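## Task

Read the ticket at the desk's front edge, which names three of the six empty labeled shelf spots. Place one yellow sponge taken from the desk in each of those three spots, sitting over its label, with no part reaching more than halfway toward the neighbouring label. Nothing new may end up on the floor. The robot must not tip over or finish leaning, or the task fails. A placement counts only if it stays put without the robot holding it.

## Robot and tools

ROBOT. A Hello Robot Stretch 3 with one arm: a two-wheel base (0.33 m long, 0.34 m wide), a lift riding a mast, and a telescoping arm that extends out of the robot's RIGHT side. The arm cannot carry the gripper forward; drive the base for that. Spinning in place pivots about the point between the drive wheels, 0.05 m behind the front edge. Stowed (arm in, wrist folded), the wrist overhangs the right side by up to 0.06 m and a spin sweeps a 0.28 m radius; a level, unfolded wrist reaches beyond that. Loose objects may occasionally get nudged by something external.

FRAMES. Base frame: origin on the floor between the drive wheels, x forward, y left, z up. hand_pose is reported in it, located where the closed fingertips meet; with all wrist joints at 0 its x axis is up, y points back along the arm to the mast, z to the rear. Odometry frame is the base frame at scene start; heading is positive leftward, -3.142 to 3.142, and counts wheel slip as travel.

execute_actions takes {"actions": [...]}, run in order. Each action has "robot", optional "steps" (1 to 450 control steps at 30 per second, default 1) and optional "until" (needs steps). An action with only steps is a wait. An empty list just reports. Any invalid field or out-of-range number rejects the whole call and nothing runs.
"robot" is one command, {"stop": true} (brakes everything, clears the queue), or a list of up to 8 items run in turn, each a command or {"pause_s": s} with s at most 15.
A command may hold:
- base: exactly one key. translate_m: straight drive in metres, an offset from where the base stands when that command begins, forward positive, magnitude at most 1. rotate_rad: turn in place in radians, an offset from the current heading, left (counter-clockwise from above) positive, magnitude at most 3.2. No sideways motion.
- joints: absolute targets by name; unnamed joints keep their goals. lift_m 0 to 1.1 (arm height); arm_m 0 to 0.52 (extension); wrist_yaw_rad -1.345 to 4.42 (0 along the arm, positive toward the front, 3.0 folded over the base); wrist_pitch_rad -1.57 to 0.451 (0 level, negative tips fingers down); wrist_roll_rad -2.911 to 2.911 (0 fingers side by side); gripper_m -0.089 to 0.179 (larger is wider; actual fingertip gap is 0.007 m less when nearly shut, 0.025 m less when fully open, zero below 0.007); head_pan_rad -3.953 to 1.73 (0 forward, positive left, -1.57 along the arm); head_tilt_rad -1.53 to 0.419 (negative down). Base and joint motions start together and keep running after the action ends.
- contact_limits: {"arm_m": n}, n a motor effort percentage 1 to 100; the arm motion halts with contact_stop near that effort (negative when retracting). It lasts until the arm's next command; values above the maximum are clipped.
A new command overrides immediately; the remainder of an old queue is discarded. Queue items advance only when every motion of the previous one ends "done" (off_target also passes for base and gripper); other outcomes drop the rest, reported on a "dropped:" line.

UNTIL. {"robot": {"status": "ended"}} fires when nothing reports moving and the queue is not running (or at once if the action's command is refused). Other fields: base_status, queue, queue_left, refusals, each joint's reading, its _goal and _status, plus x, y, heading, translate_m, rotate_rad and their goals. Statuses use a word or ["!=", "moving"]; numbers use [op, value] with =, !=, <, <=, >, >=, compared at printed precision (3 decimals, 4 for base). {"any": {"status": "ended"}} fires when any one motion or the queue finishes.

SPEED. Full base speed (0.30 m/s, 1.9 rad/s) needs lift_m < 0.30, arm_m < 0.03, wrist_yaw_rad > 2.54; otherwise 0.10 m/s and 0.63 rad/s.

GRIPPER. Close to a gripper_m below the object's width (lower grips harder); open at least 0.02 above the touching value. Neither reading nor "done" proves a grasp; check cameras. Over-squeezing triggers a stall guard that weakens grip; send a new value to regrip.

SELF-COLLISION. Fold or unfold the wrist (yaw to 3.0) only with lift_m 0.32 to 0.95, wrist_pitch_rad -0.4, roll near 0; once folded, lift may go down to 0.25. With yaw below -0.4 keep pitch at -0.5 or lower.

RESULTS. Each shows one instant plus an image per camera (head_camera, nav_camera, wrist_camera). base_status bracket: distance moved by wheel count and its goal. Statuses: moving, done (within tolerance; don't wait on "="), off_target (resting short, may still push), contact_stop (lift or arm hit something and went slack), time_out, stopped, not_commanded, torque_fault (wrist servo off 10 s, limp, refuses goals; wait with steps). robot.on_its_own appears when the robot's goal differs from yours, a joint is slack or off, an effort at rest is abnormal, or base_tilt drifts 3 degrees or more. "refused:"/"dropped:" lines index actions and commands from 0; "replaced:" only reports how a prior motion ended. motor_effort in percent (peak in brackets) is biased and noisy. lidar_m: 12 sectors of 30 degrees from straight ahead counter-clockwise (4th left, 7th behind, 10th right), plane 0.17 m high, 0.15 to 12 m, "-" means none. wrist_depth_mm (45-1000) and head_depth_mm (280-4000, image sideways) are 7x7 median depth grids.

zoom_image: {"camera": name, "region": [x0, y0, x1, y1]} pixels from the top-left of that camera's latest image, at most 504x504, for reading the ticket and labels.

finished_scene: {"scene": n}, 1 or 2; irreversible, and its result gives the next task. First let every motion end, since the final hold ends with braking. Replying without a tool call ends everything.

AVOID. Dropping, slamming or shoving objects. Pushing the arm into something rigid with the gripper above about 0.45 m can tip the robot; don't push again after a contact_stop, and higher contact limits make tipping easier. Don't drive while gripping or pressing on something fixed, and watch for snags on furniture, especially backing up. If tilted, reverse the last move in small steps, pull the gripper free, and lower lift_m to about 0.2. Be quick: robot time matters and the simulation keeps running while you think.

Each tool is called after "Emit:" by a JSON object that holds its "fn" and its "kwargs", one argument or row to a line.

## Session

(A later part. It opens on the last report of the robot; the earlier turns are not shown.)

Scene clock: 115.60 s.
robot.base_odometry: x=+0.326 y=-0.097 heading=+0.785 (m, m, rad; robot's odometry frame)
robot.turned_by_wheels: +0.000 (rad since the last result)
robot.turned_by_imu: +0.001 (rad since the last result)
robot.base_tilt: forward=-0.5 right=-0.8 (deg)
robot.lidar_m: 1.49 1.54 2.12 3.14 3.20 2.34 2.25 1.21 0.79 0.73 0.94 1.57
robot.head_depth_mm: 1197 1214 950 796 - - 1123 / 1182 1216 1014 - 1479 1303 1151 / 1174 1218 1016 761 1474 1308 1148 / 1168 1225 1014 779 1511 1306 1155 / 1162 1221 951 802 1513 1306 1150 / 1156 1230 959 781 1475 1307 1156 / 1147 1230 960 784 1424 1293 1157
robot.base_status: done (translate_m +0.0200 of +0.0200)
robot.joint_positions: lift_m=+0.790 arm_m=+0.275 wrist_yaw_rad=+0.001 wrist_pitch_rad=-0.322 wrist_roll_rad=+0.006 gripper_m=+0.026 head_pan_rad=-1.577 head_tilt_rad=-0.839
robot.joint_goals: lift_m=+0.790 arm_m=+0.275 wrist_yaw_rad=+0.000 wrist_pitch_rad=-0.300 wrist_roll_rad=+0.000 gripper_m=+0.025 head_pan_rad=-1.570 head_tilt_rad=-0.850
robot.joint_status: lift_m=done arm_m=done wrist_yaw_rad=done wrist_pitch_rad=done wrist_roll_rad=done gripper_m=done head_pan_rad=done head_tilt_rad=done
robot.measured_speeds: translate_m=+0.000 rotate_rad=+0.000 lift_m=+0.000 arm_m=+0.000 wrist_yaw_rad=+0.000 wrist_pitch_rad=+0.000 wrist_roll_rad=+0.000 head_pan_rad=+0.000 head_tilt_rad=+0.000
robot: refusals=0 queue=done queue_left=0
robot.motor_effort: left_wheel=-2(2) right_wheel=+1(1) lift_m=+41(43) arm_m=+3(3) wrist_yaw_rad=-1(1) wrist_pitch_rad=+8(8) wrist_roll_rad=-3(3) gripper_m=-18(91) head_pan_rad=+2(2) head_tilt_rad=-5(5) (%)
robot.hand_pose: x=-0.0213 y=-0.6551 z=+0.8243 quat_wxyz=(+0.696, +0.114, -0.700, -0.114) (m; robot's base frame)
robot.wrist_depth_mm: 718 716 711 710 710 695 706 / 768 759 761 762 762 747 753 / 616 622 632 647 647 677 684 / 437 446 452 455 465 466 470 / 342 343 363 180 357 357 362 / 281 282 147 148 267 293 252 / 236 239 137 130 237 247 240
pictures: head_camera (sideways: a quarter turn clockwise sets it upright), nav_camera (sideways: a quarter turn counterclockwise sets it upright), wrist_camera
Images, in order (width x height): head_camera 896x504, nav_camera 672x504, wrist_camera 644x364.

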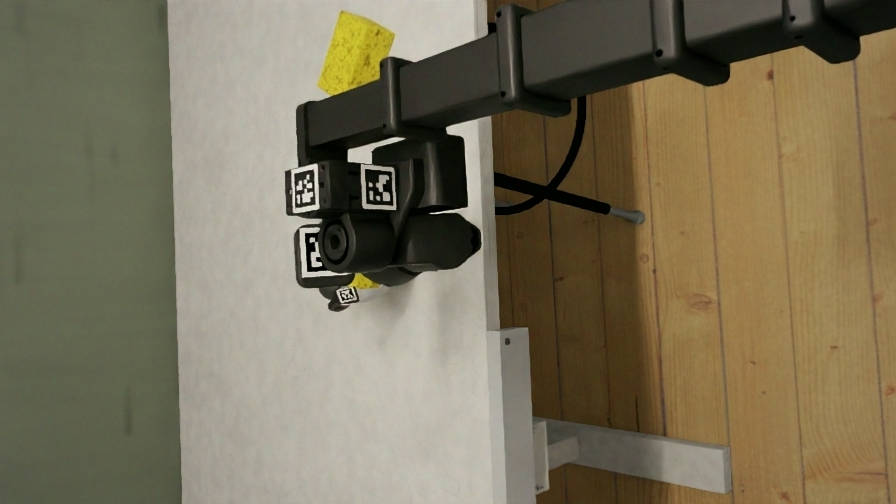

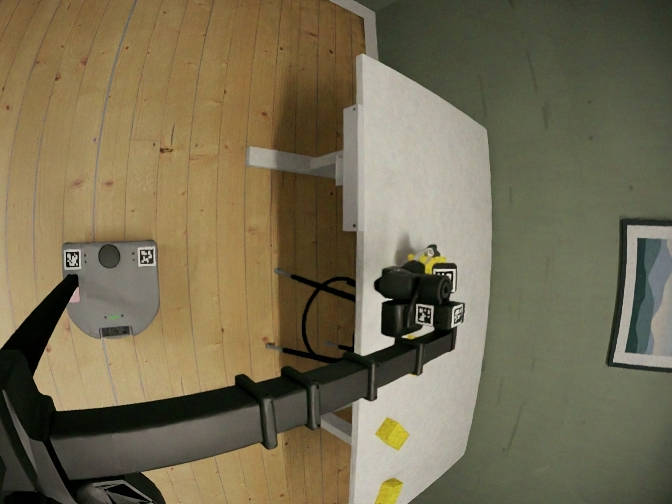

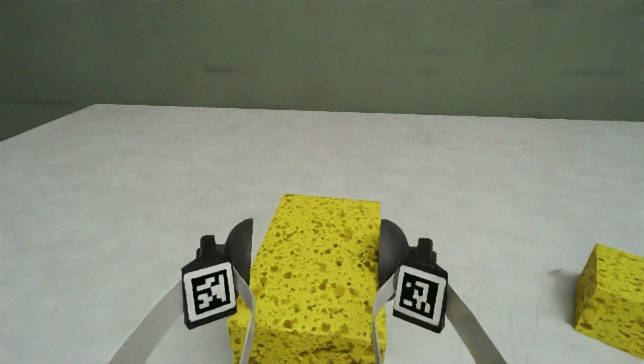

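Emit:
{"fn": "execute_actions", "kwargs": {
  "actions": [
    {"robot":[{"joints":{"arm_m":0,"head_pan_rad":0,"head_tilt_rad":-0.3}},{"base":{"rotate_rad":1.571}},{"base":{"translate_m":1.0},"joints":{"lift_m":0.62,"wrist_pitch_rad":-0.4}},{"base":{"translate_m":0.6}}],"steps":450,"until":{"robot":{"status":"ended"}}},
    {"steps":450,"until":{"robot":{"status":"ended"}}}
  ]
}}

Scene clock: 146.97 s.
robot.base_odometry: x=-0.804 y=+1.035 heading=+2.356 (m, m, rad; robot's odometry frame)
robot.turned_by_wheels: +1.571 (rad since the last result)
robot.turned_by_imu: +1.573 (rad since the last result)
robot.base_tilt: forward=-0.5 right=-0.9 (deg)
robot.lidar_m: 1.55 1.72 2.17 2.25 2.35 2.59 2.31 2.09 1.56 1.51 1.44 1.56
robot.head_depth_mm: 1585 1676 1744 1847 1912 1873 1585 / 1581 1669 1732 1835 1928 1891 1592 / 1576 1660 1723 1844 1897 1810 1595 / 1596 1677 1755 1849 1960 2043 1596 / 1599 1679 1759 1852 1970 2032 1609 / 1600 1667 1753 1854 1943 2025 1621 / 1588 1685 1749 1849 1948 1993 1632
robot.base_status: done (translate_m +0.6000 of +0.6000)
robot.joint_positions: lift_m=+0.620 arm_m=+0.000 wrist_yaw_rad=+0.001 wrist_pitch_rad=-0.416 wrist_roll_rad=+0.006 gripper_m=+0.026 head_pan_rad=-0.007 head_tilt_rad=-0.309
robot.joint_goals: lift_m=+0.620 arm_m=+0.000 wrist_yaw_rad=+0.000 wrist_pitch_rad=-0.400 wrist_roll_rad=+0.000 gripper_m=+0.025 head_pan_rad=+0.000 head_tilt_rad=-0.300
robot.joint_status: lift_m=done arm_m=done wrist_yaw_rad=done wrist_pitch_rad=done wrist_roll_rad=done gripper_m=done head_pan_rad=done head_tilt_rad=done
robot.measured_speeds: translate_m=+0.000 rotate_rad=+0.000 lift_m=+0.000 arm_m=+0.000 wrist_yaw_rad=+0.000 wrist_pitch_rad=+0.000 wrist_roll_rad=+0.000 head_pan_rad=+0.000 head_tilt_rad=+0.000
robot: refusals=0 queue=done queue_left=0
robot.motor_effort: left_wheel=-3(8) right_wheel=+1(3) lift_m=+21(41) arm_m=-4(4) wrist_yaw_rad=+0(1) wrist_pitch_rad=+5(8) wrist_roll_rad=-2(2) gripper_m=-18(17) head_pan_rad=+2(30) head_tilt_rad=+5(38) (%)
robot.hand_pose: x=-0.0214 y=-0.3700 z=+0.6336 quat_wxyz=(+0.690, +0.146, -0.693, -0.146) (m; robot's base frame)
robot.wrist_depth_mm: - - - - - - - / - - - - - - - / - - - - - - - / - - - - - - - / - - - 179 - - - / 881 897 147 148 855 938 935 / 775 783 137 130 770 794 818
pictures: head_camera (sideways: a quarter turn clockwise sets it upright), nav_camera (sideways: a quarter turn counterclockwise sets it upright), wrist_camera
Images, in order (width x height): head_camera 896x504, nav_camera 672x504, wrist_camera 644x364.

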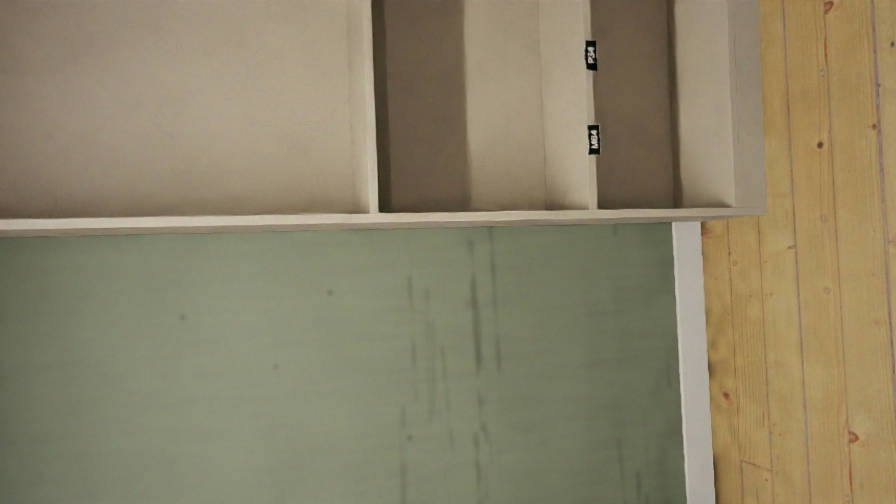

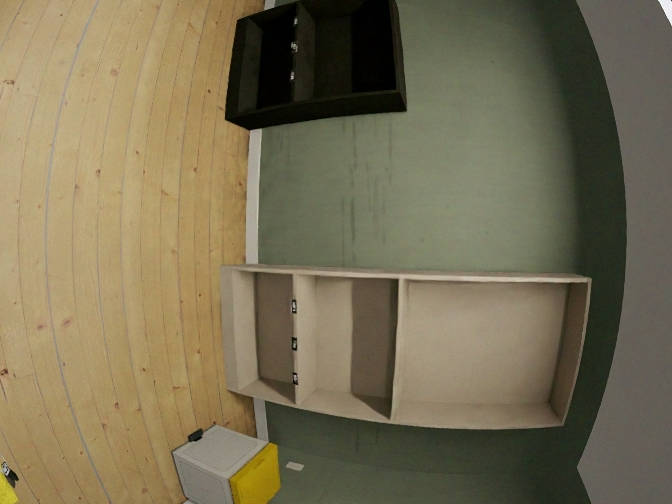

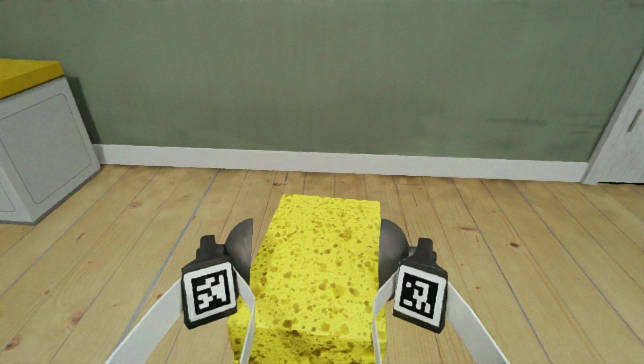

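Emit:
{"fn": "execute_actions", "kwargs": {
  "actions": [
    {"robot":{"base":{"translate_m":0.95},"joints":{"head_pan_rad":-0.4,"head_tilt_rad":-0.45}},"steps":60},
    {"steps":450,"until":{"robot":{"status":"ended"}}}
  ]
}}

Emit:
{"fn": "execute_actions", "kwargs": {
  "actions": [
    {"robot":[{"base":{"rotate_rad":1.571},"joints":{"head_pan_rad":-1.57,"head_tilt_rad":-0.9}},{"base":{"translate_m":-0.27}}],"steps":450,"until":{"robot":{"status":"ended"}}}
  ]
}}

Scene clock: 162.97 s.
robot.base_odometry: x=-1.476 y=+1.707 heading=+2.356 (m, m, rad; robot's odometry frame)
robot.turned_by_wheels: +0.000 (rad since the last result)
robot.turned_by_imu: +0.013 (rad since the last result)
robot.base_tilt: forward=-0.4 right=-0.9 (deg)
robot.lidar_m: 0.61 0.92 0.96 2.23 2.33 3.23 3.27 2.13 1.57 1.09 1.08 0.61
robot.head_depth_mm: 881 946 983 1122 1224 1074 1304 / 842 905 945 1065 1169 1047 1269 / 806 865 915 1000 1098 1052 1214 / 773 827 871 742 1043 1052 928 / 744 791 843 693 984 988 858 / 515 542 603 678 868 1024 1145 / 657 749 807 864 927 1006 1091
robot.base_status: done (translate_m +0.9500 of +0.9500)
robot.joint_positions: lift_m=+0.620 arm_m=+0.000 wrist_yaw_rad=+0.001 wrist_pitch_rad=-0.416 wrist_roll_rad=+0.006 gripper_m=+0.026 head_pan_rad=-0.393 head_tilt_rad=-0.444
robot.joint_goals: lift_m=+0.620 arm_m=+0.000 wrist_yaw_rad=+0.000 wrist_pitch_rad=-0.400 wrist_roll_rad=+0.000 gripper_m=+0.025 head_pan_rad=-0.400 head_tilt_rad=-0.450
robot.joint_status: lift_m=done arm_m=done wrist_yaw_rad=done wrist_pitch_rad=done wrist_roll_rad=done gripper_m=done head_pan_rad=done head_tilt_rad=done
robot.measured_speeds: translate_m=+0.000 rotate_rad=+0.000 lift_m=+0.000 arm_m=+0.000 wrist_yaw_rad=+0.000 wrist_pitch_rad=+0.000 wrist_roll_rad=+0.000 head_pan_rad=+0.000 head_tilt_rad=+0.000
robot: refusals=0 queue=done queue_left=0
robot.motor_effort: left_wheel=-3(4) right_wheel=+1(3) lift_m=+22(22) arm_m=-4(4) wrist_yaw_rad=-1(1) wrist_pitch_rad=+5(5) wrist_roll_rad=-3(2) gripper_m=-18(17) head_pan_rad=-3(20) head_tilt_rad=-4(19) (%)
robot.hand_pose: x=-0.0214 y=-0.3700 z=+0.6336 quat_wxyz=(+0.690, +0.146, -0.693, -0.146) (m; robot's base frame)
robot.wrist_depth_mm: - - - - - - - / - - - - - - - / 739 - 905 929 - - - / 803 - - - - - - / 881 - - 180 - - - / 805 885 147 148 865 925 940 / 742 781 138 130 769 796 814
pictures: head_camera (sideways: a quarter turn clockwise sets it upright), nav_camera (sideways: a quarter turn counterclockwise sets it upright), wrist_camera
Images, in order (width x height): head_camera 896x504, nav_camera 672x504, wrist_camera 644x364.

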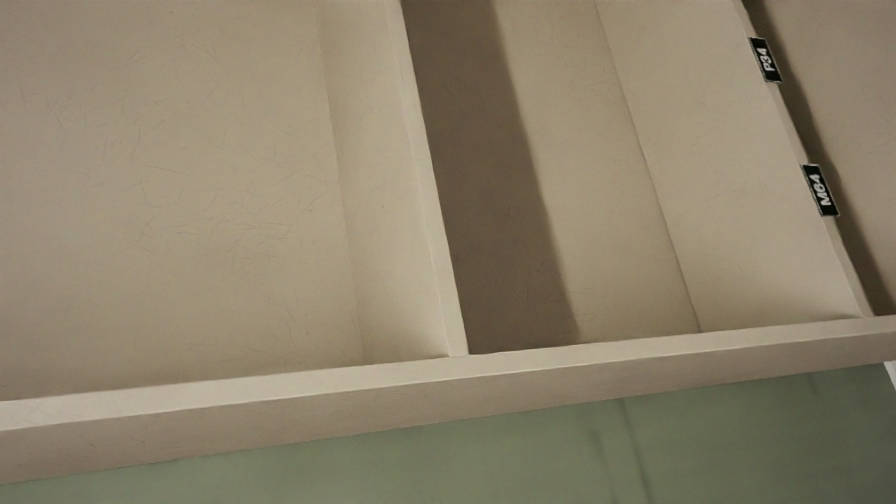

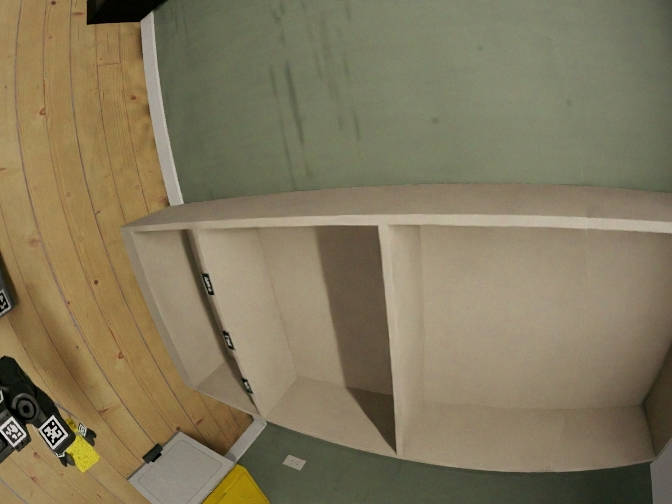

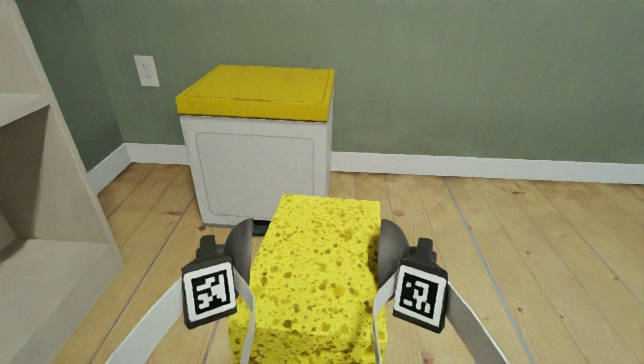

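Scene clock: 170.30 s.
robot.base_odometry: x=-1.285 y=+1.898 heading=-2.357 (m, m, rad; robot's odometry frame)
robot.turned_by_wheels: +1.571 (rad since the last result)
robot.turned_by_imu: +1.550 (rad since the last result)
robot.base_tilt: forward=-0.4 right=-0.9 (deg)
robot.lidar_m: 2.51 2.62 3.57 3.43 1.75 1.30 0.82 0.86 0.87 0.60 0.92 1.19
robot.head_depth_mm: 569 866 1020 1016 1344 1276 - / 570 868 1020 1012 1344 1278 - / 572 866 1019 1011 1341 1280 - / 571 865 1017 1014 1326 1234 1136 / 574 861 988 986 1294 1269 1136 / 549 620 759 1274 1447 1279 1140 / 758 888 1043 1263 1446 1287 1143
robot.base_status: done (translate_m -0.2700 of -0.2700)
robot.joint_positions: lift_m=+0.620 arm_m=+0.000 wrist_yaw_rad=+0.001 wrist_pitch_rad=-0.416 wrist_roll_rad=+0.006 gripper_m=+0.026 head_pan_rad=-1.563 head_tilt_rad=-0.889
robot.joint_goals: lift_m=+0.620 arm_m=+0.000 wrist_yaw_rad=+0.000 wrist_pitch_rad=-0.400 wrist_roll_rad=+0.000 gripper_m=+0.025 head_pan_rad=-1.570 head_tilt_rad=-0.900
robot.joint_status: lift_m=done arm_m=done wrist_yaw_rad=done wrist_pitch_rad=done wrist_roll_rad=done gripper_m=done head_pan_rad=done head_tilt_rad=done
robot.measured_speeds: translate_m=+0.000 rotate_rad=+0.000 lift_m=+0.000 arm_m=+0.000 wrist_yaw_rad=+0.000 wrist_pitch_rad=+0.000 wrist_roll_rad=+0.000 head_pan_rad=+0.000 head_tilt_rad=+0.000
robot: refusals=0 queue=done queue_left=0
robot.motor_effort: left_wheel=-2(8) right_wheel=+1(4) lift_m=+22(21) arm_m=-5(4) wrist_yaw_rad=-1(0) wrist_pitch_rad=+5(5) wrist_roll_rad=-2(2) gripper_m=-18(19) head_pan_rad=-3(32) head_tilt_rad=-6(36) (%)
robot.hand_pose: x=-0.0214 y=-0.3700 z=+0.6336 quat_wxyz=(+0.690, +0.146, -0.693, -0.146) (m; robot's base frame)
robot.wrist_depth_mm: 586 579 426 541 533 522 519 / 633 626 436 577 575 566 558 / 698 679 446 568 578 590 592 / 768 746 420 439 439 448 447 / 848 843 640 179 740 736 695 / 894 874 147 148 751 785 748 / 767 774 137 131 666 694 684
pictures: head_camera (sideways: a quarter turn clockwise sets it upright), nav_camera (sideways: a quarter turn counterclockwise sets it upright), wrist_camera
Images, in order (width x height): head_camera 896x504, nav_camera 672x504, wrist_camera 644x364.

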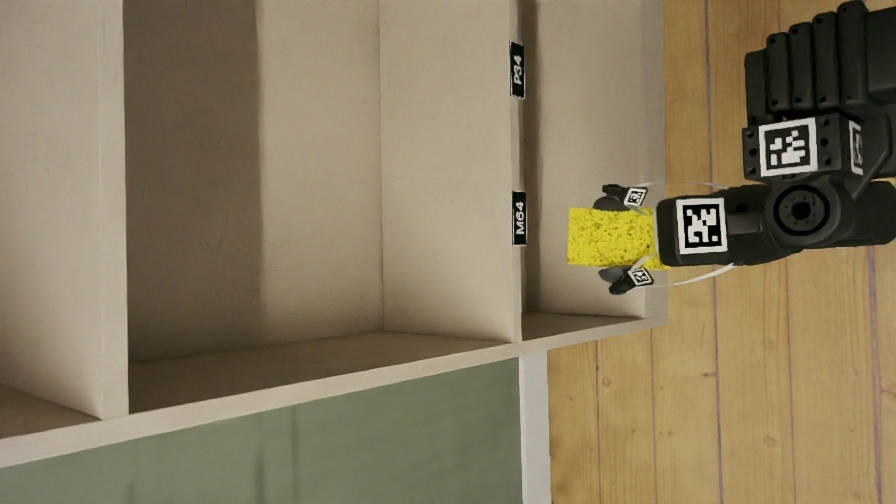

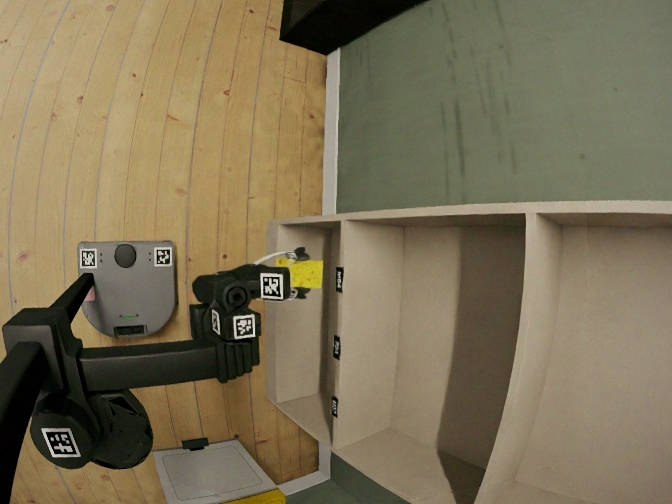

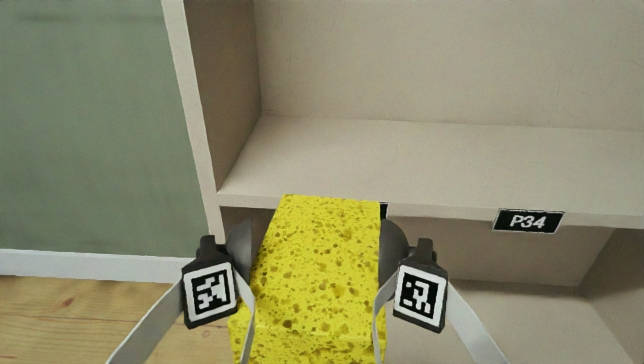

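Emit:
{"fn": "execute_actions", "kwargs": {
  "actions": [
    {"robot":[{"base":{"translate_m":-0.045}},{"joints":{"arm_m":0.28}},{"joints":{"lift_m":0.57}}],"steps":450,"until":{"robot":{"status":"ended"}}}
  ]
}}

Scene clock: 179.03 s.
robot.base_odometry: x=-1.253 y=+1.930 heading=-2.357 (m, m, rad; robot's odometry frame)
robot.turned_by_wheels: +0.000 (rad since the last result)
robot.turned_by_imu: +0.002 (rad since the last result)
robot.base_tilt: forward=-0.5 right=-0.8 (deg)
robot.lidar_m: 2.55 2.66 3.60 3.87 1.69 1.25 0.78 0.82 0.85 0.61 0.61 1.23
robot.head_depth_mm: 568 869 1019 1010 1341 1276 1157 / 568 864 1019 1010 1332 - - / 571 859 1010 1046 1294 1267 1146 / 572 863 1017 1066 1315 1259 1142 / 573 864 1018 1014 1291 1259 1136 / 574 823 821 972 1432 1281 1143 / 531 631 1043 1266 1440 1279 1142
robot.base_status: done (translate_m -0.0450 of -0.0450)
robot.joint_positions: lift_m=+0.570 arm_m=+0.280 wrist_yaw_rad=+0.000 wrist_pitch_rad=-0.416 wrist_roll_rad=+0.006 gripper_m=+0.026 head_pan_rad=-1.563 head_tilt_rad=-0.889
robot.joint_goals: lift_m=+0.570 arm_m=+0.280 wrist_yaw_rad=+0.000 wrist_pitch_rad=-0.400 wrist_roll_rad=+0.000 gripper_m=+0.025 head_pan_rad=-1.570 head_tilt_rad=-0.900
robot.joint_status: lift_m=done arm_m=done wrist_yaw_rad=done wrist_pitch_rad=done wrist_roll_rad=done gripper_m=done head_pan_rad=done head_tilt_rad=done
robot.measured_speeds: translate_m=+0.000 rotate_rad=+0.000 lift_m=+0.000 arm_m=+0.000 wrist_yaw_rad=+0.000 wrist_pitch_rad=+0.000 wrist_roll_rad=+0.000 head_pan_rad=+0.000 head_tilt_rad=+0.000
robot: refusals=0 queue=done queue_left=0
robot.motor_effort: left_wheel=-2(6) right_wheel=+1(3) lift_m=+22(22) arm_m=+3(6) wrist_yaw_rad=+0(0) wrist_pitch_rad=+5(5) wrist_roll_rad=-2(2) gripper_m=-17(17) head_pan_rad=-3(2) head_tilt_rad=-6(6) (%)
robot.hand_pose: x=-0.0214 y=-0.6493 z=+0.5836 quat_wxyz=(+0.690, +0.146, -0.693, -0.147) (m; robot's base frame)
robot.wrist_depth_mm: 214 288 292 287 282 281 278 / 216 298 318 312 307 303 299 / 217 301 344 341 336 328 322 / 220 307 338 342 347 348 341 / 221 272 286 180 279 283 285 / 215 228 147 148 220 237 239 / 197 199 137 130 198 204 205
pictures: head_camera (sideways: a quarter turn clockwise sets it upright), nav_camera (sideways: a quarter turn counterclockwise sets it upright), wrist_camera
Images, in order (width x height): head_camera 896x504, nav_camera 672x504, wrist_camera 644x364.

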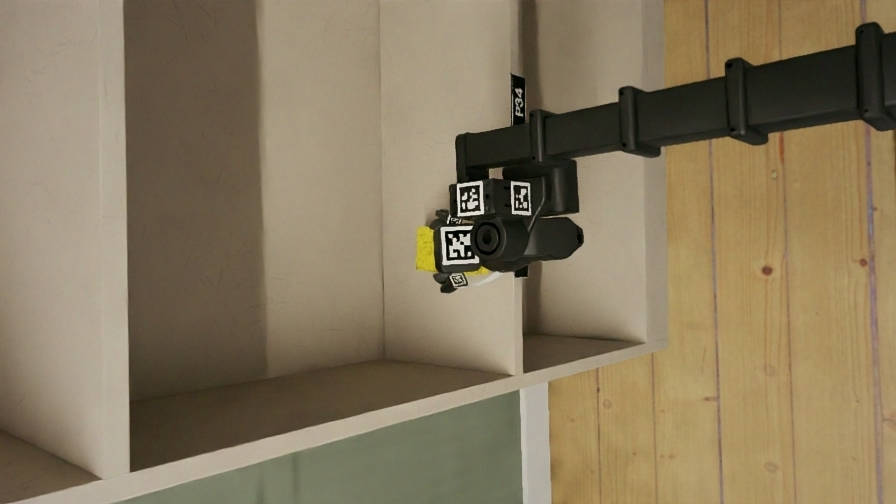

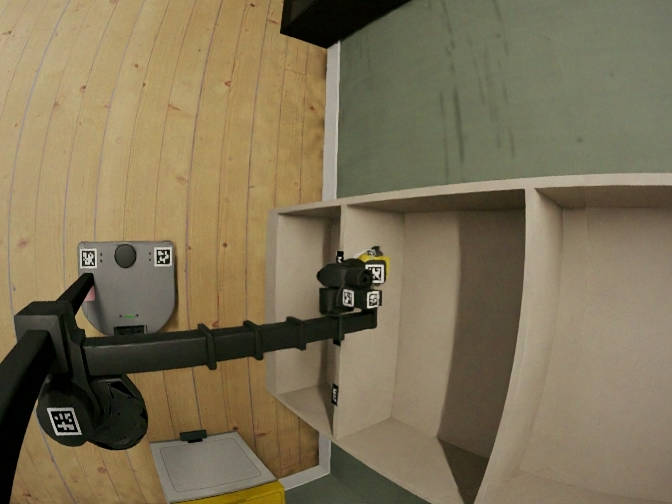

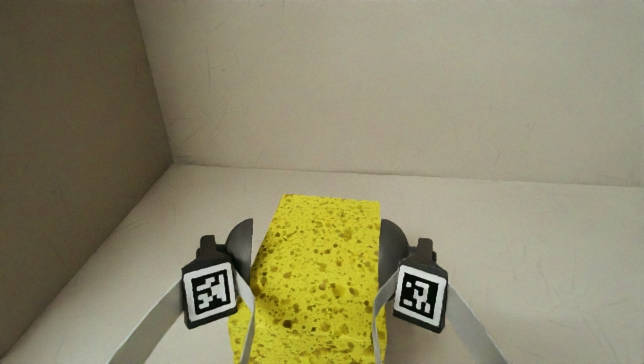

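Emit:
{"fn": "execute_actions", "kwargs": {
  "actions": [
    {"robot":[{"joints":{"arm_m":0.30,"lift_m":0.552}},{"joints":{"gripper_m":0.11}},{"joints":{"lift_m":0.58}},{"joints":{"arm_m":0}}],"steps":450,"until":{"robot":{"status":"ended"}}}
  ]
}}

Scene clock: 187.90 s.
robot.base_odometry: x=-1.253 y=+1.930 heading=-2.357 (m, m, rad; robot's odometry frame)
robot.turned_by_wheels: +0.000 (rad since the last result)
robot.turned_by_imu: +0.002 (rad since the last result)
robot.base_tilt: forward=-0.5 right=-0.7 (deg)
robot.lidar_m: 2.55 2.66 3.60 3.45 1.69 1.25 0.78 0.82 0.86 0.61 0.61 1.22
robot.head_depth_mm: 569 866 1022 1009 1338 1274 1152 / 570 863 1016 1011 1320 1268 - / 571 862 1014 1011 1337 1278 - / 573 861 1011 973 1321 1257 1140 / 574 858 1010 1014 1297 1258 1135 / 575 824 822 969 1440 1278 1139 / 531 633 1041 1264 1441 1294 1143
robot.base_status: done (translate_m -0.0450 of -0.0450)
robot.joint_positions: lift_m=+0.580 arm_m=+0.000 wrist_yaw_rad=+0.000 wrist_pitch_rad=-0.416 wrist_roll_rad=+0.005 gripper_m=+0.110 head_pan_rad=-1.563 head_tilt_rad=-0.889
robot.joint_goals: lift_m=+0.580 arm_m=+0.000 wrist_yaw_rad=+0.000 wrist_pitch_rad=-0.400 wrist_roll_rad=+0.000 gripper_m=+0.110 head_pan_rad=-1.570 head_tilt_rad=-0.900
robot.joint_status: lift_m=done arm_m=done wrist_yaw_rad=done wrist_pitch_rad=done wrist_roll_rad=done gripper_m=done head_pan_rad=done head_tilt_rad=done
robot.measured_speeds: translate_m=+0.000 rotate_rad=+0.000 lift_m=+0.000 arm_m=+0.000 wrist_yaw_rad=+0.000 wrist_pitch_rad=+0.000 wrist_roll_rad=+0.000 head_pan_rad=+0.000 head_tilt_rad=+0.000
robot: refusals=0 queue=done queue_left=0
robot.motor_effort: left_wheel=-2(2) right_wheel=+1(1) lift_m=+41(43) arm_m=-5(7) wrist_yaw_rad=+0(1) wrist_pitch_rad=+5(5) wrist_roll_rad=-2(3) gripper_m=+0(76) head_pan_rad=-3(3) head_tilt_rad=-6(6) (%)
robot.hand_pose: x=-0.0214 y=-0.3700 z=+0.5927 quat_wxyz=(+0.690, +0.146, -0.693, -0.147) (m; robot's base frame)
robot.wrist_depth_mm: 583 356 524 542 530 536 513 / 634 392 570 579 570 564 561 / 700 666 464 421 486 485 498 / 770 732 445 398 404 387 395 / 853 827 702 769 743 730 705 / 851 882 722 761 752 765 707 / 742 730 644 636 654 642 632
pictures: head_camera (sideways: a quarter turn clockwise sets it upright), nav_camera (sideways: a quarter turn counterclockwise sets it upright), wrist_camera
Images, in order (width x height): head_camera 896x504, nav_camera 672x504, wrist_camera 644x364.

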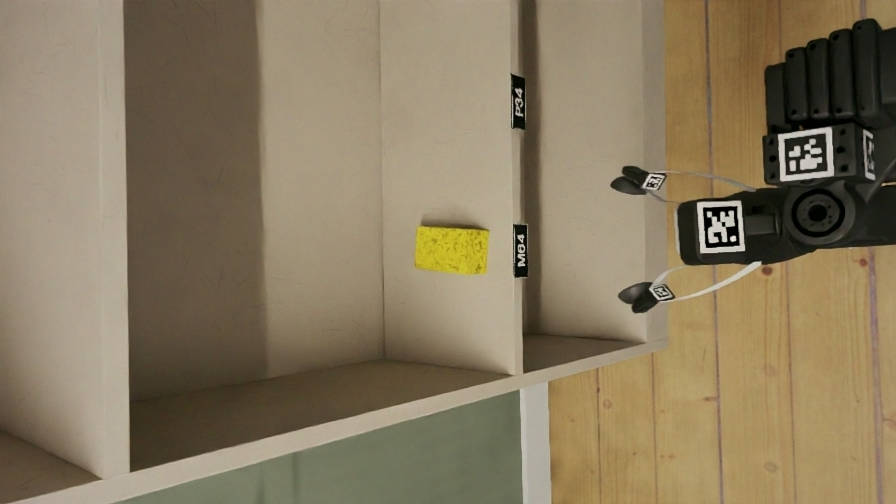

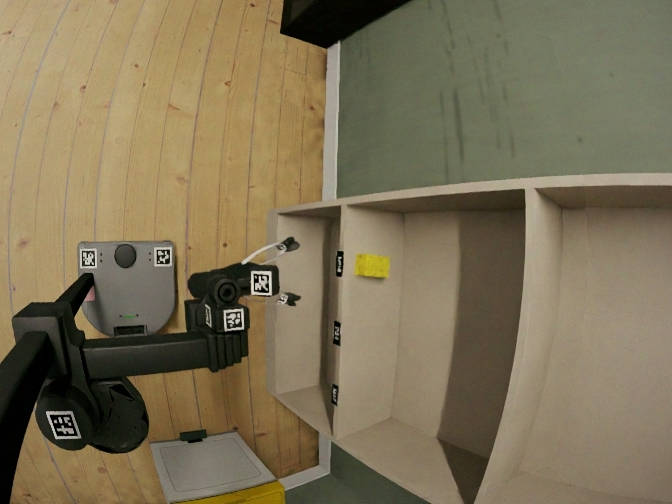

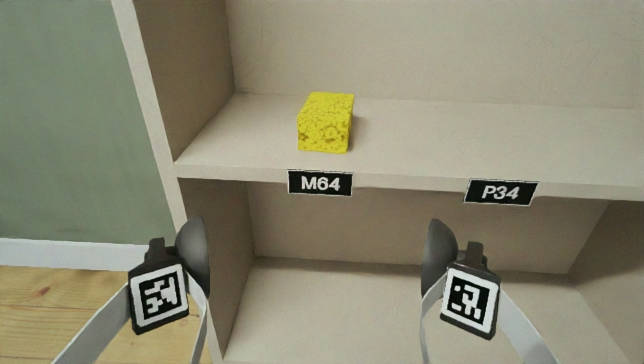

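Emit:
{"fn": "execute_actions", "kwargs": {
  "actions": [
    {"robot":[{"joints":{"wrist_yaw_rad":3.0,"gripper_m":0.03,"head_pan_rad":-2.2,"head_tilt_rad":-0.7}},{"joints":{"lift_m":0.26}}],"steps":450,"until":{"robot":{"status":"ended"}}}
  ]
}}

Emit:
{"fn": "execute_actions", "kwargs": {
  "actions": [
    {"robot":{"joints":{"head_pan_rad":-0.55,"head_tilt_rad":-0.45}},"steps":450,"until":{"robot":{"status":"ended"}}}
  ]
}}

Scene clock: 196.20 s.
robot.base_odometry: x=-1.253 y=+1.930 heading=-2.357 (m, m, rad; robot's odometry frame)
robot.turned_by_wheels: +0.000 (rad since the last result)
robot.turned_by_imu: +0.002 (rad since the last result)
robot.base_tilt: forward=-0.5 right=-0.8 (deg)
robot.lidar_m: 2.55 2.67 3.59 3.45 1.69 1.25 0.78 0.82 0.86 0.61 0.61 1.22
robot.head_depth_mm: 1202 1354 1496 1663 1657 1324 1207 / 1084 1252 1441 1723 1662 1386 1203 / 743 795 919 1062 1254 1363 1210 / 836 799 1058 1158 1091 1328 1220 / 837 748 1032 1146 1033 1305 1198 / 787 705 954 1070 1008 1242 1166 / 744 706 888 991 1015 907 1125
robot.base_status: done (translate_m -0.0450 of -0.0450)
robot.joint_positions: lift_m=+0.260 arm_m=+0.000 wrist_yaw_rad=+2.998 wrist_pitch_rad=-0.416 wrist_roll_rad=+0.005 gripper_m=+0.030 head_pan_rad=-2.193 head_tilt_rad=-0.705
robot.joint_goals: lift_m=+0.260 arm_m=+0.000 wrist_yaw_rad=+3.000 wrist_pitch_rad=-0.400 wrist_roll_rad=+0.000 gripper_m=+0.030 head_pan_rad=-2.200 head_tilt_rad=-0.700
robot.joint_status: lift_m=done arm_m=done wrist_yaw_rad=done wrist_pitch_rad=done wrist_roll_rad=done gripper_m=done head_pan_rad=done head_tilt_rad=done
robot.measured_speeds: translate_m=+0.000 rotate_rad=+0.000 lift_m=+0.000 arm_m=+0.000 wrist_yaw_rad=+0.000 wrist_pitch_rad=+0.000 wrist_roll_rad=+0.000 head_pan_rad=+0.000 head_tilt_rad=+0.000
robot: refusals=0 queue=done queue_left=0
robot.motor_effort: left_wheel=-3(2) right_wheel=+1(1) lift_m=+21(40) arm_m=-3(4) wrist_yaw_rad=+1(3) wrist_pitch_rad=+5(5) wrist_roll_rad=-2(2) gripper_m=-1(82) head_pan_rad=-2(23) head_tilt_rad=+4(22) (%)
robot.hand_pose: x=+0.0109 y=+0.0771 z=+0.2735 quat_wxyz=(+0.196, +0.702, +0.096, +0.678) (m; robot's base frame)
robot.wrist_depth_mm: - - - - - - - / - - - - - - - / 874 886 922 943 919 953 - / 692 703 706 716 714 734 736 / 562 567 603 580 582 595 592 / 474 495 - - 498 491 493 / - - - - 413 423 428
pictures: head_camera (sideways: a quarter turn clockwise sets it upright), nav_camera (sideways: a quarter turn counterclockwise sets it upright), wrist_camera
Images, in order (width x height): head_camera 896x504, nav_camera 672x504, wrist_camera 644x364.

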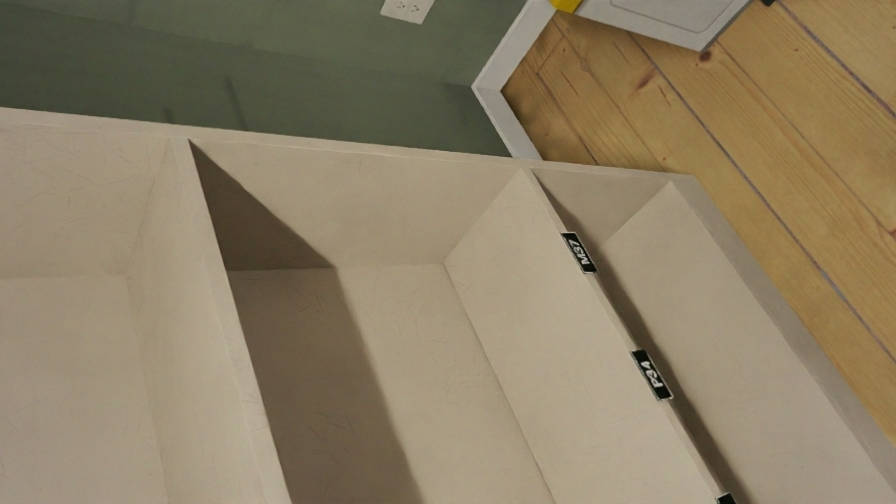

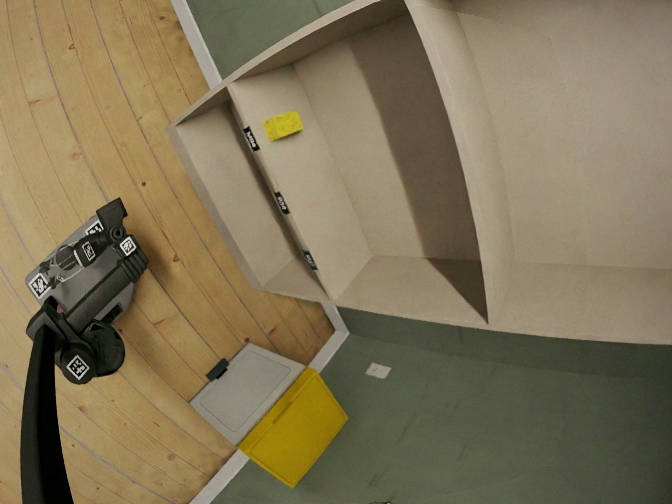

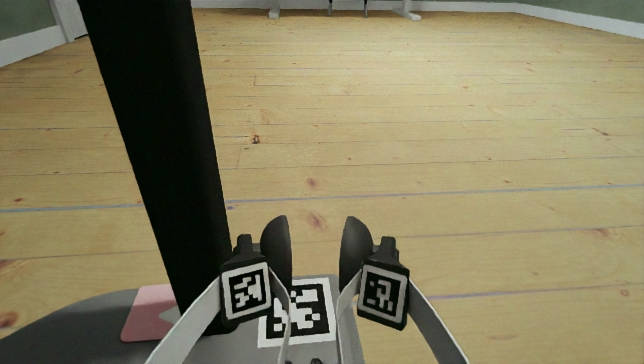

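Scene clock: 197.50 s.
robot.base_odometry: x=-1.253 y=+1.930 heading=-2.357 (m, m, rad; robot's odometry frame)
robot.turned_by_wheels: +0.000 (rad since the last result)
robot.turned_by_imu: +0.000 (rad since the last result)
robot.base_tilt: forward=-0.4 right=-0.7 (deg)
robot.lidar_m: 2.55 2.66 3.59 3.43 1.69 1.25 0.78 0.82 0.86 0.61 0.61 1.22
robot.head_depth_mm: 958 1005 1062 1131 1199 1291 1335 / 1060 1128 1193 1283 1373 1482 1403 / 1191 1272 1325 1438 1551 1642 1399 / 1353 1456 1270 1360 1479 1602 1414 / 1572 1719 1465 1870 1835 1678 1406 / 1874 2032 1920 2002 2098 1736 1417 / 2205 2377 2479 2641 2265 1760 1422
robot.base_status: done (translate_m -0.0450 of -0.0450)
robot.joint_positions: lift_m=+0.260 arm_m=+0.000 wrist_yaw_rad=+2.998 wrist_pitch_rad=-0.416 wrist_roll_rad=+0.005 gripper_m=+0.030 head_pan_rad=-0.557 head_tilt_rad=-0.458
robot.joint_goals: lift_m=+0.260 arm_m=+0.000 wrist_yaw_rad=+3.000 wrist_pitch_rad=-0.400 wrist_roll_rad=+0.000 gripper_m=+0.030 head_pan_rad=-0.550 head_tilt_rad=-0.450
robot.joint_status: lift_m=done arm_m=done wrist_yaw_rad=done wrist_pitch_rad=done wrist_roll_rad=done gripper_m=done head_pan_rad=done head_tilt_rad=done
robot.measured_speeds: translate_m=+0.000 rotate_rad=+0.000 lift_m=+0.000 arm_m=+0.000 wrist_yaw_rad=+0.000 wrist_pitch_rad=+0.000 wrist_roll_rad=+0.000 head_pan_rad=+0.000 head_tilt_rad=+0.000
robot: refusals=0 queue=done queue_left=0
robot.motor_effort: left_wheel=-2(2) right_wheel=+1(1) lift_m=+21(21) arm_m=-4(3) wrist_yaw_rad=+1(1) wrist_pitch_rad=+5(5) wrist_roll_rad=-2(2) gripper_m=+0(1) head_pan_rad=+2(30) head_tilt_rad=+5(25) (%)
robot.hand_pose: x=+0.0109 y=+0.0771 z=+0.2735 quat_wxyz=(+0.196, +0.702, +0.096, +0.678) (m; robot's base frame)
robot.wrist_depth_mm: - - - - - - - / - - - - - - - / 896 883 925 930 930 940 - / 686 698 703 708 720 731 744 / 552 566 595 576 578 586 600 / 476 499 - - 499 489 495 / - - - - 415 427 428
pictures: head_camera (sideways: a quarter turn clockwise sets it upright), nav_camera (sideways: a quarter turn counterclockwise sets it upright), wrist_camera
Images, in order (width x height): head_camera 896x504, nav_camera 672x504, wrist_camera 644x364.

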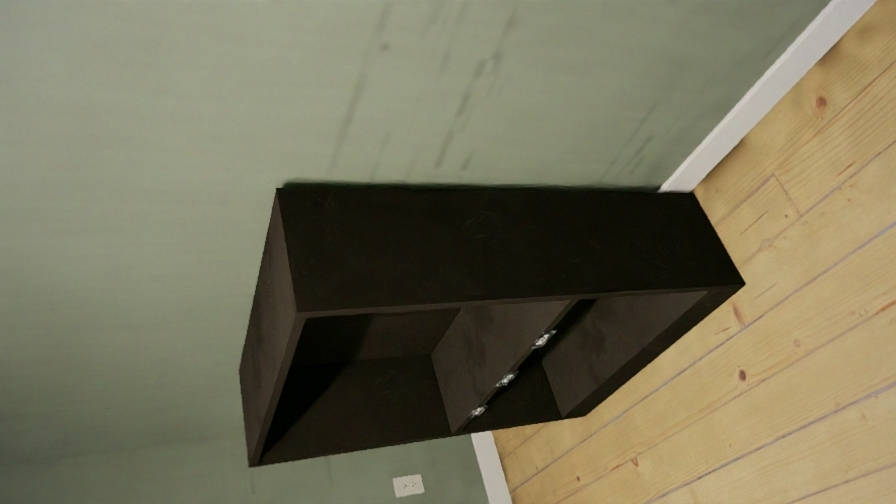

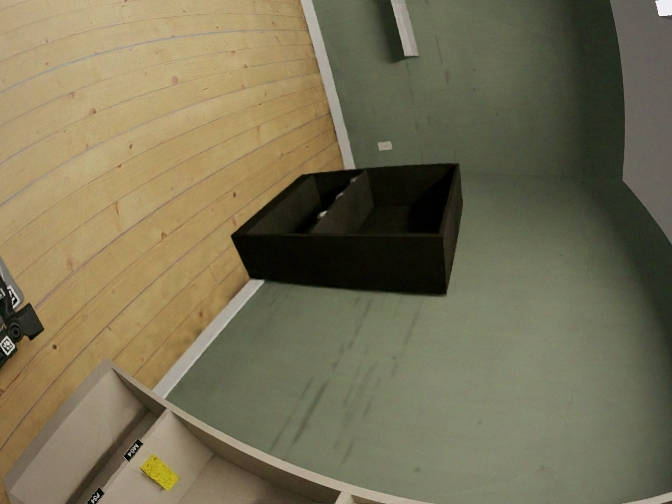

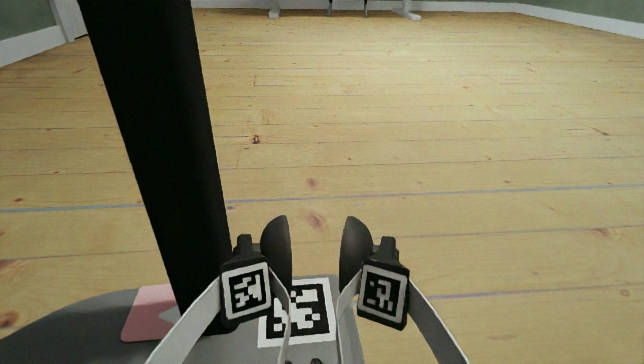

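Emit:
{"fn": "execute_actions", "kwargs": {
  "actions": [
    {"robot":[{"base":{"rotate_rad":1.347},"joints":{"head_pan_rad":-1.57,"head_tilt_rad":-0.85}},{"base":{"translate_m":1.0}},{"base":{"translate_m":1.0}},{"base":{"translate_m":0.6}},{"base":{"rotate_rad":1.795}},{"joints":{"lift_m":0.8}},{"joints":{"wrist_yaw_rad":0,"wrist_pitch_rad":-0.3,"gripper_m":0.16}},{"joints":{"arm_m":0.14}}],"steps":450,"until":{"robot":{"status":"ended"}}},
    {"steps":450,"until":{"robot":{"status":"ended"}}}
  ]
}}

Scene clock: 232.57 s.
robot.base_odometry: x=+0.130 y=-0.272 heading=+0.785 (m, m, rad; robot's odometry frame)
robot.turned_by_wheels: +3.142 (rad since the last result)
robot.turned_by_imu: +3.126 (rad since the last result)
robot.base_tilt: forward=-0.5 right=-0.8 (deg)
robot.lidar_m: 1.70 1.81 2.54 3.17 2.81 2.10 2.04 1.82 0.71 0.73 1.05 1.77
robot.head_depth_mm: 1177 1220 947 785 - - 1133 / 1179 1216 948 831 - 1308 1152 / 1176 1223 950 - - 1305 1157 / 1176 1225 954 - 1445 1304 1153 / 1174 1234 953 799 1479 1303 1156 / 1171 1228 955 806 1514 1310 1150 / 1170 1229 960 806 1514 1312 1156
robot.base_status: done (rotate_rad +1.7949 of +1.7950)
robot.joint_positions: lift_m=+0.800 arm_m=+0.140 wrist_yaw_rad=+0.001 wrist_pitch_rad=-0.323 wrist_roll_rad=+0.005 gripper_m=+0.160 head_pan_rad=-1.563 head_tilt_rad=-0.840
robot.joint_goals: lift_m=+0.800 arm_m=+0.140 wrist_yaw_rad=+0.000 wrist_pitch_rad=-0.300 wrist_roll_rad=+0.000 gripper_m=+0.160 head_pan_rad=-1.570 head_tilt_rad=-0.850
robot.joint_status: lift_m=done arm_m=done wrist_yaw_rad=done wrist_pitch_rad=done wrist_roll_rad=done gripper_m=done head_pan_rad=done head_tilt_rad=done
robot.measured_speeds: translate_m=+0.000 rotate_rad=+0.000 lift_m=+0.000 arm_m=+0.000 wrist_yaw_rad=+0.000 wrist_pitch_rad=+0.000 wrist_roll_rad=+0.000 head_pan_rad=+0.000 head_tilt_rad=+0.000
robot: refusals=0 queue=done queue_left=0
robot.motor_effort: left_wheel=-3(10) right_wheel=+1(10) lift_m=+41(43) arm_m=+3(0) wrist_yaw_rad=-1(2) wrist_pitch_rad=+8(9) wrist_roll_rad=-2(3) gripper_m=+0(82) head_pan_rad=-2(28) head_tilt_rad=-6(33) (%)
robot.hand_pose: x=-0.0213 y=-0.5199 z=+0.8340 quat_wxyz=(+0.696, +0.114, -0.699, -0.114) (m; robot's base frame)
robot.wrist_depth_mm: 879 852 838 840 816 804 800 / 918 915 893 885 875 848 857 / 638 649 667 671 688 695 712 / 457 462 466 475 482 490 495 / 357 377 366 356 339 392 378 / 304 295 298 300 305 - 291 / - 251 253 253 255 250 261
pictures: head_camera (sideways: a quarter turn clockwise sets it upright), nav_camera (sideways: a quarter turn counterclockwise sets it upright), wrist_camera
Images, in order (width x height): head_camera 896x504, nav_camera 672x504, wrist_camera 644x364.

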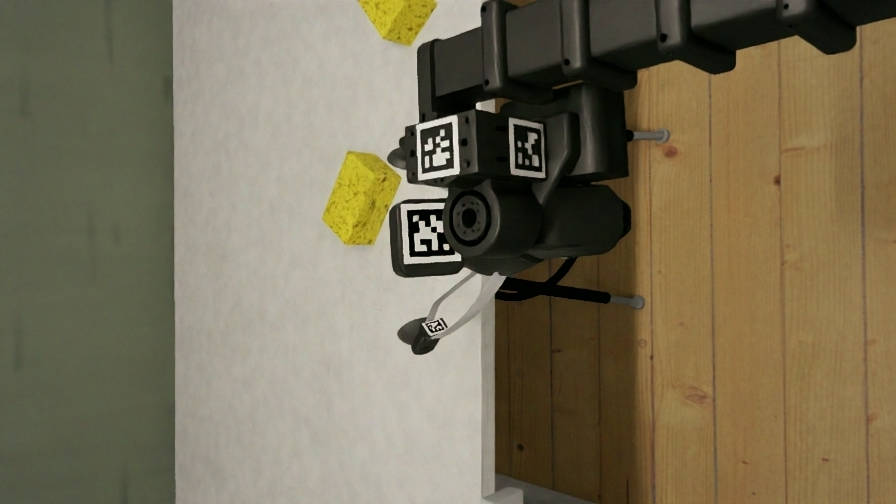

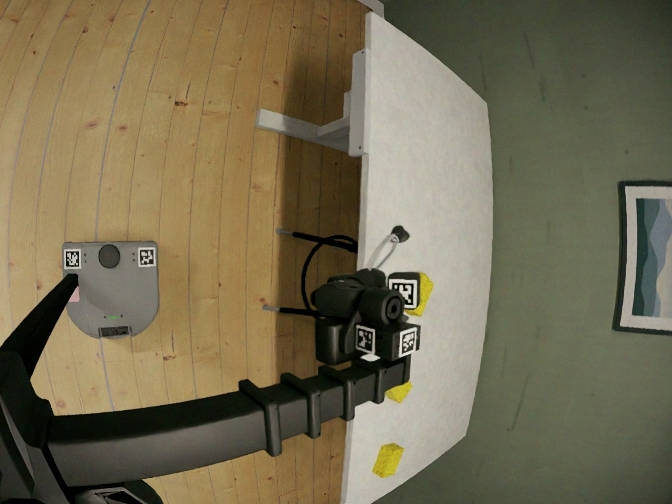

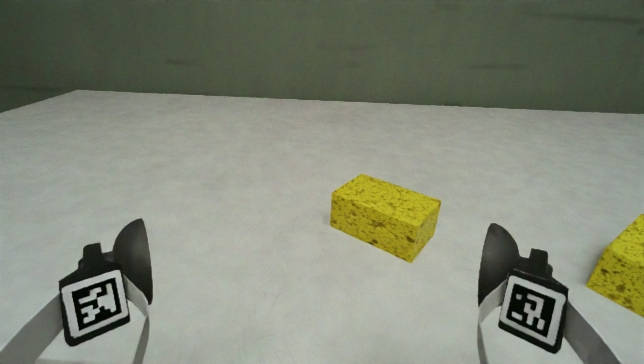

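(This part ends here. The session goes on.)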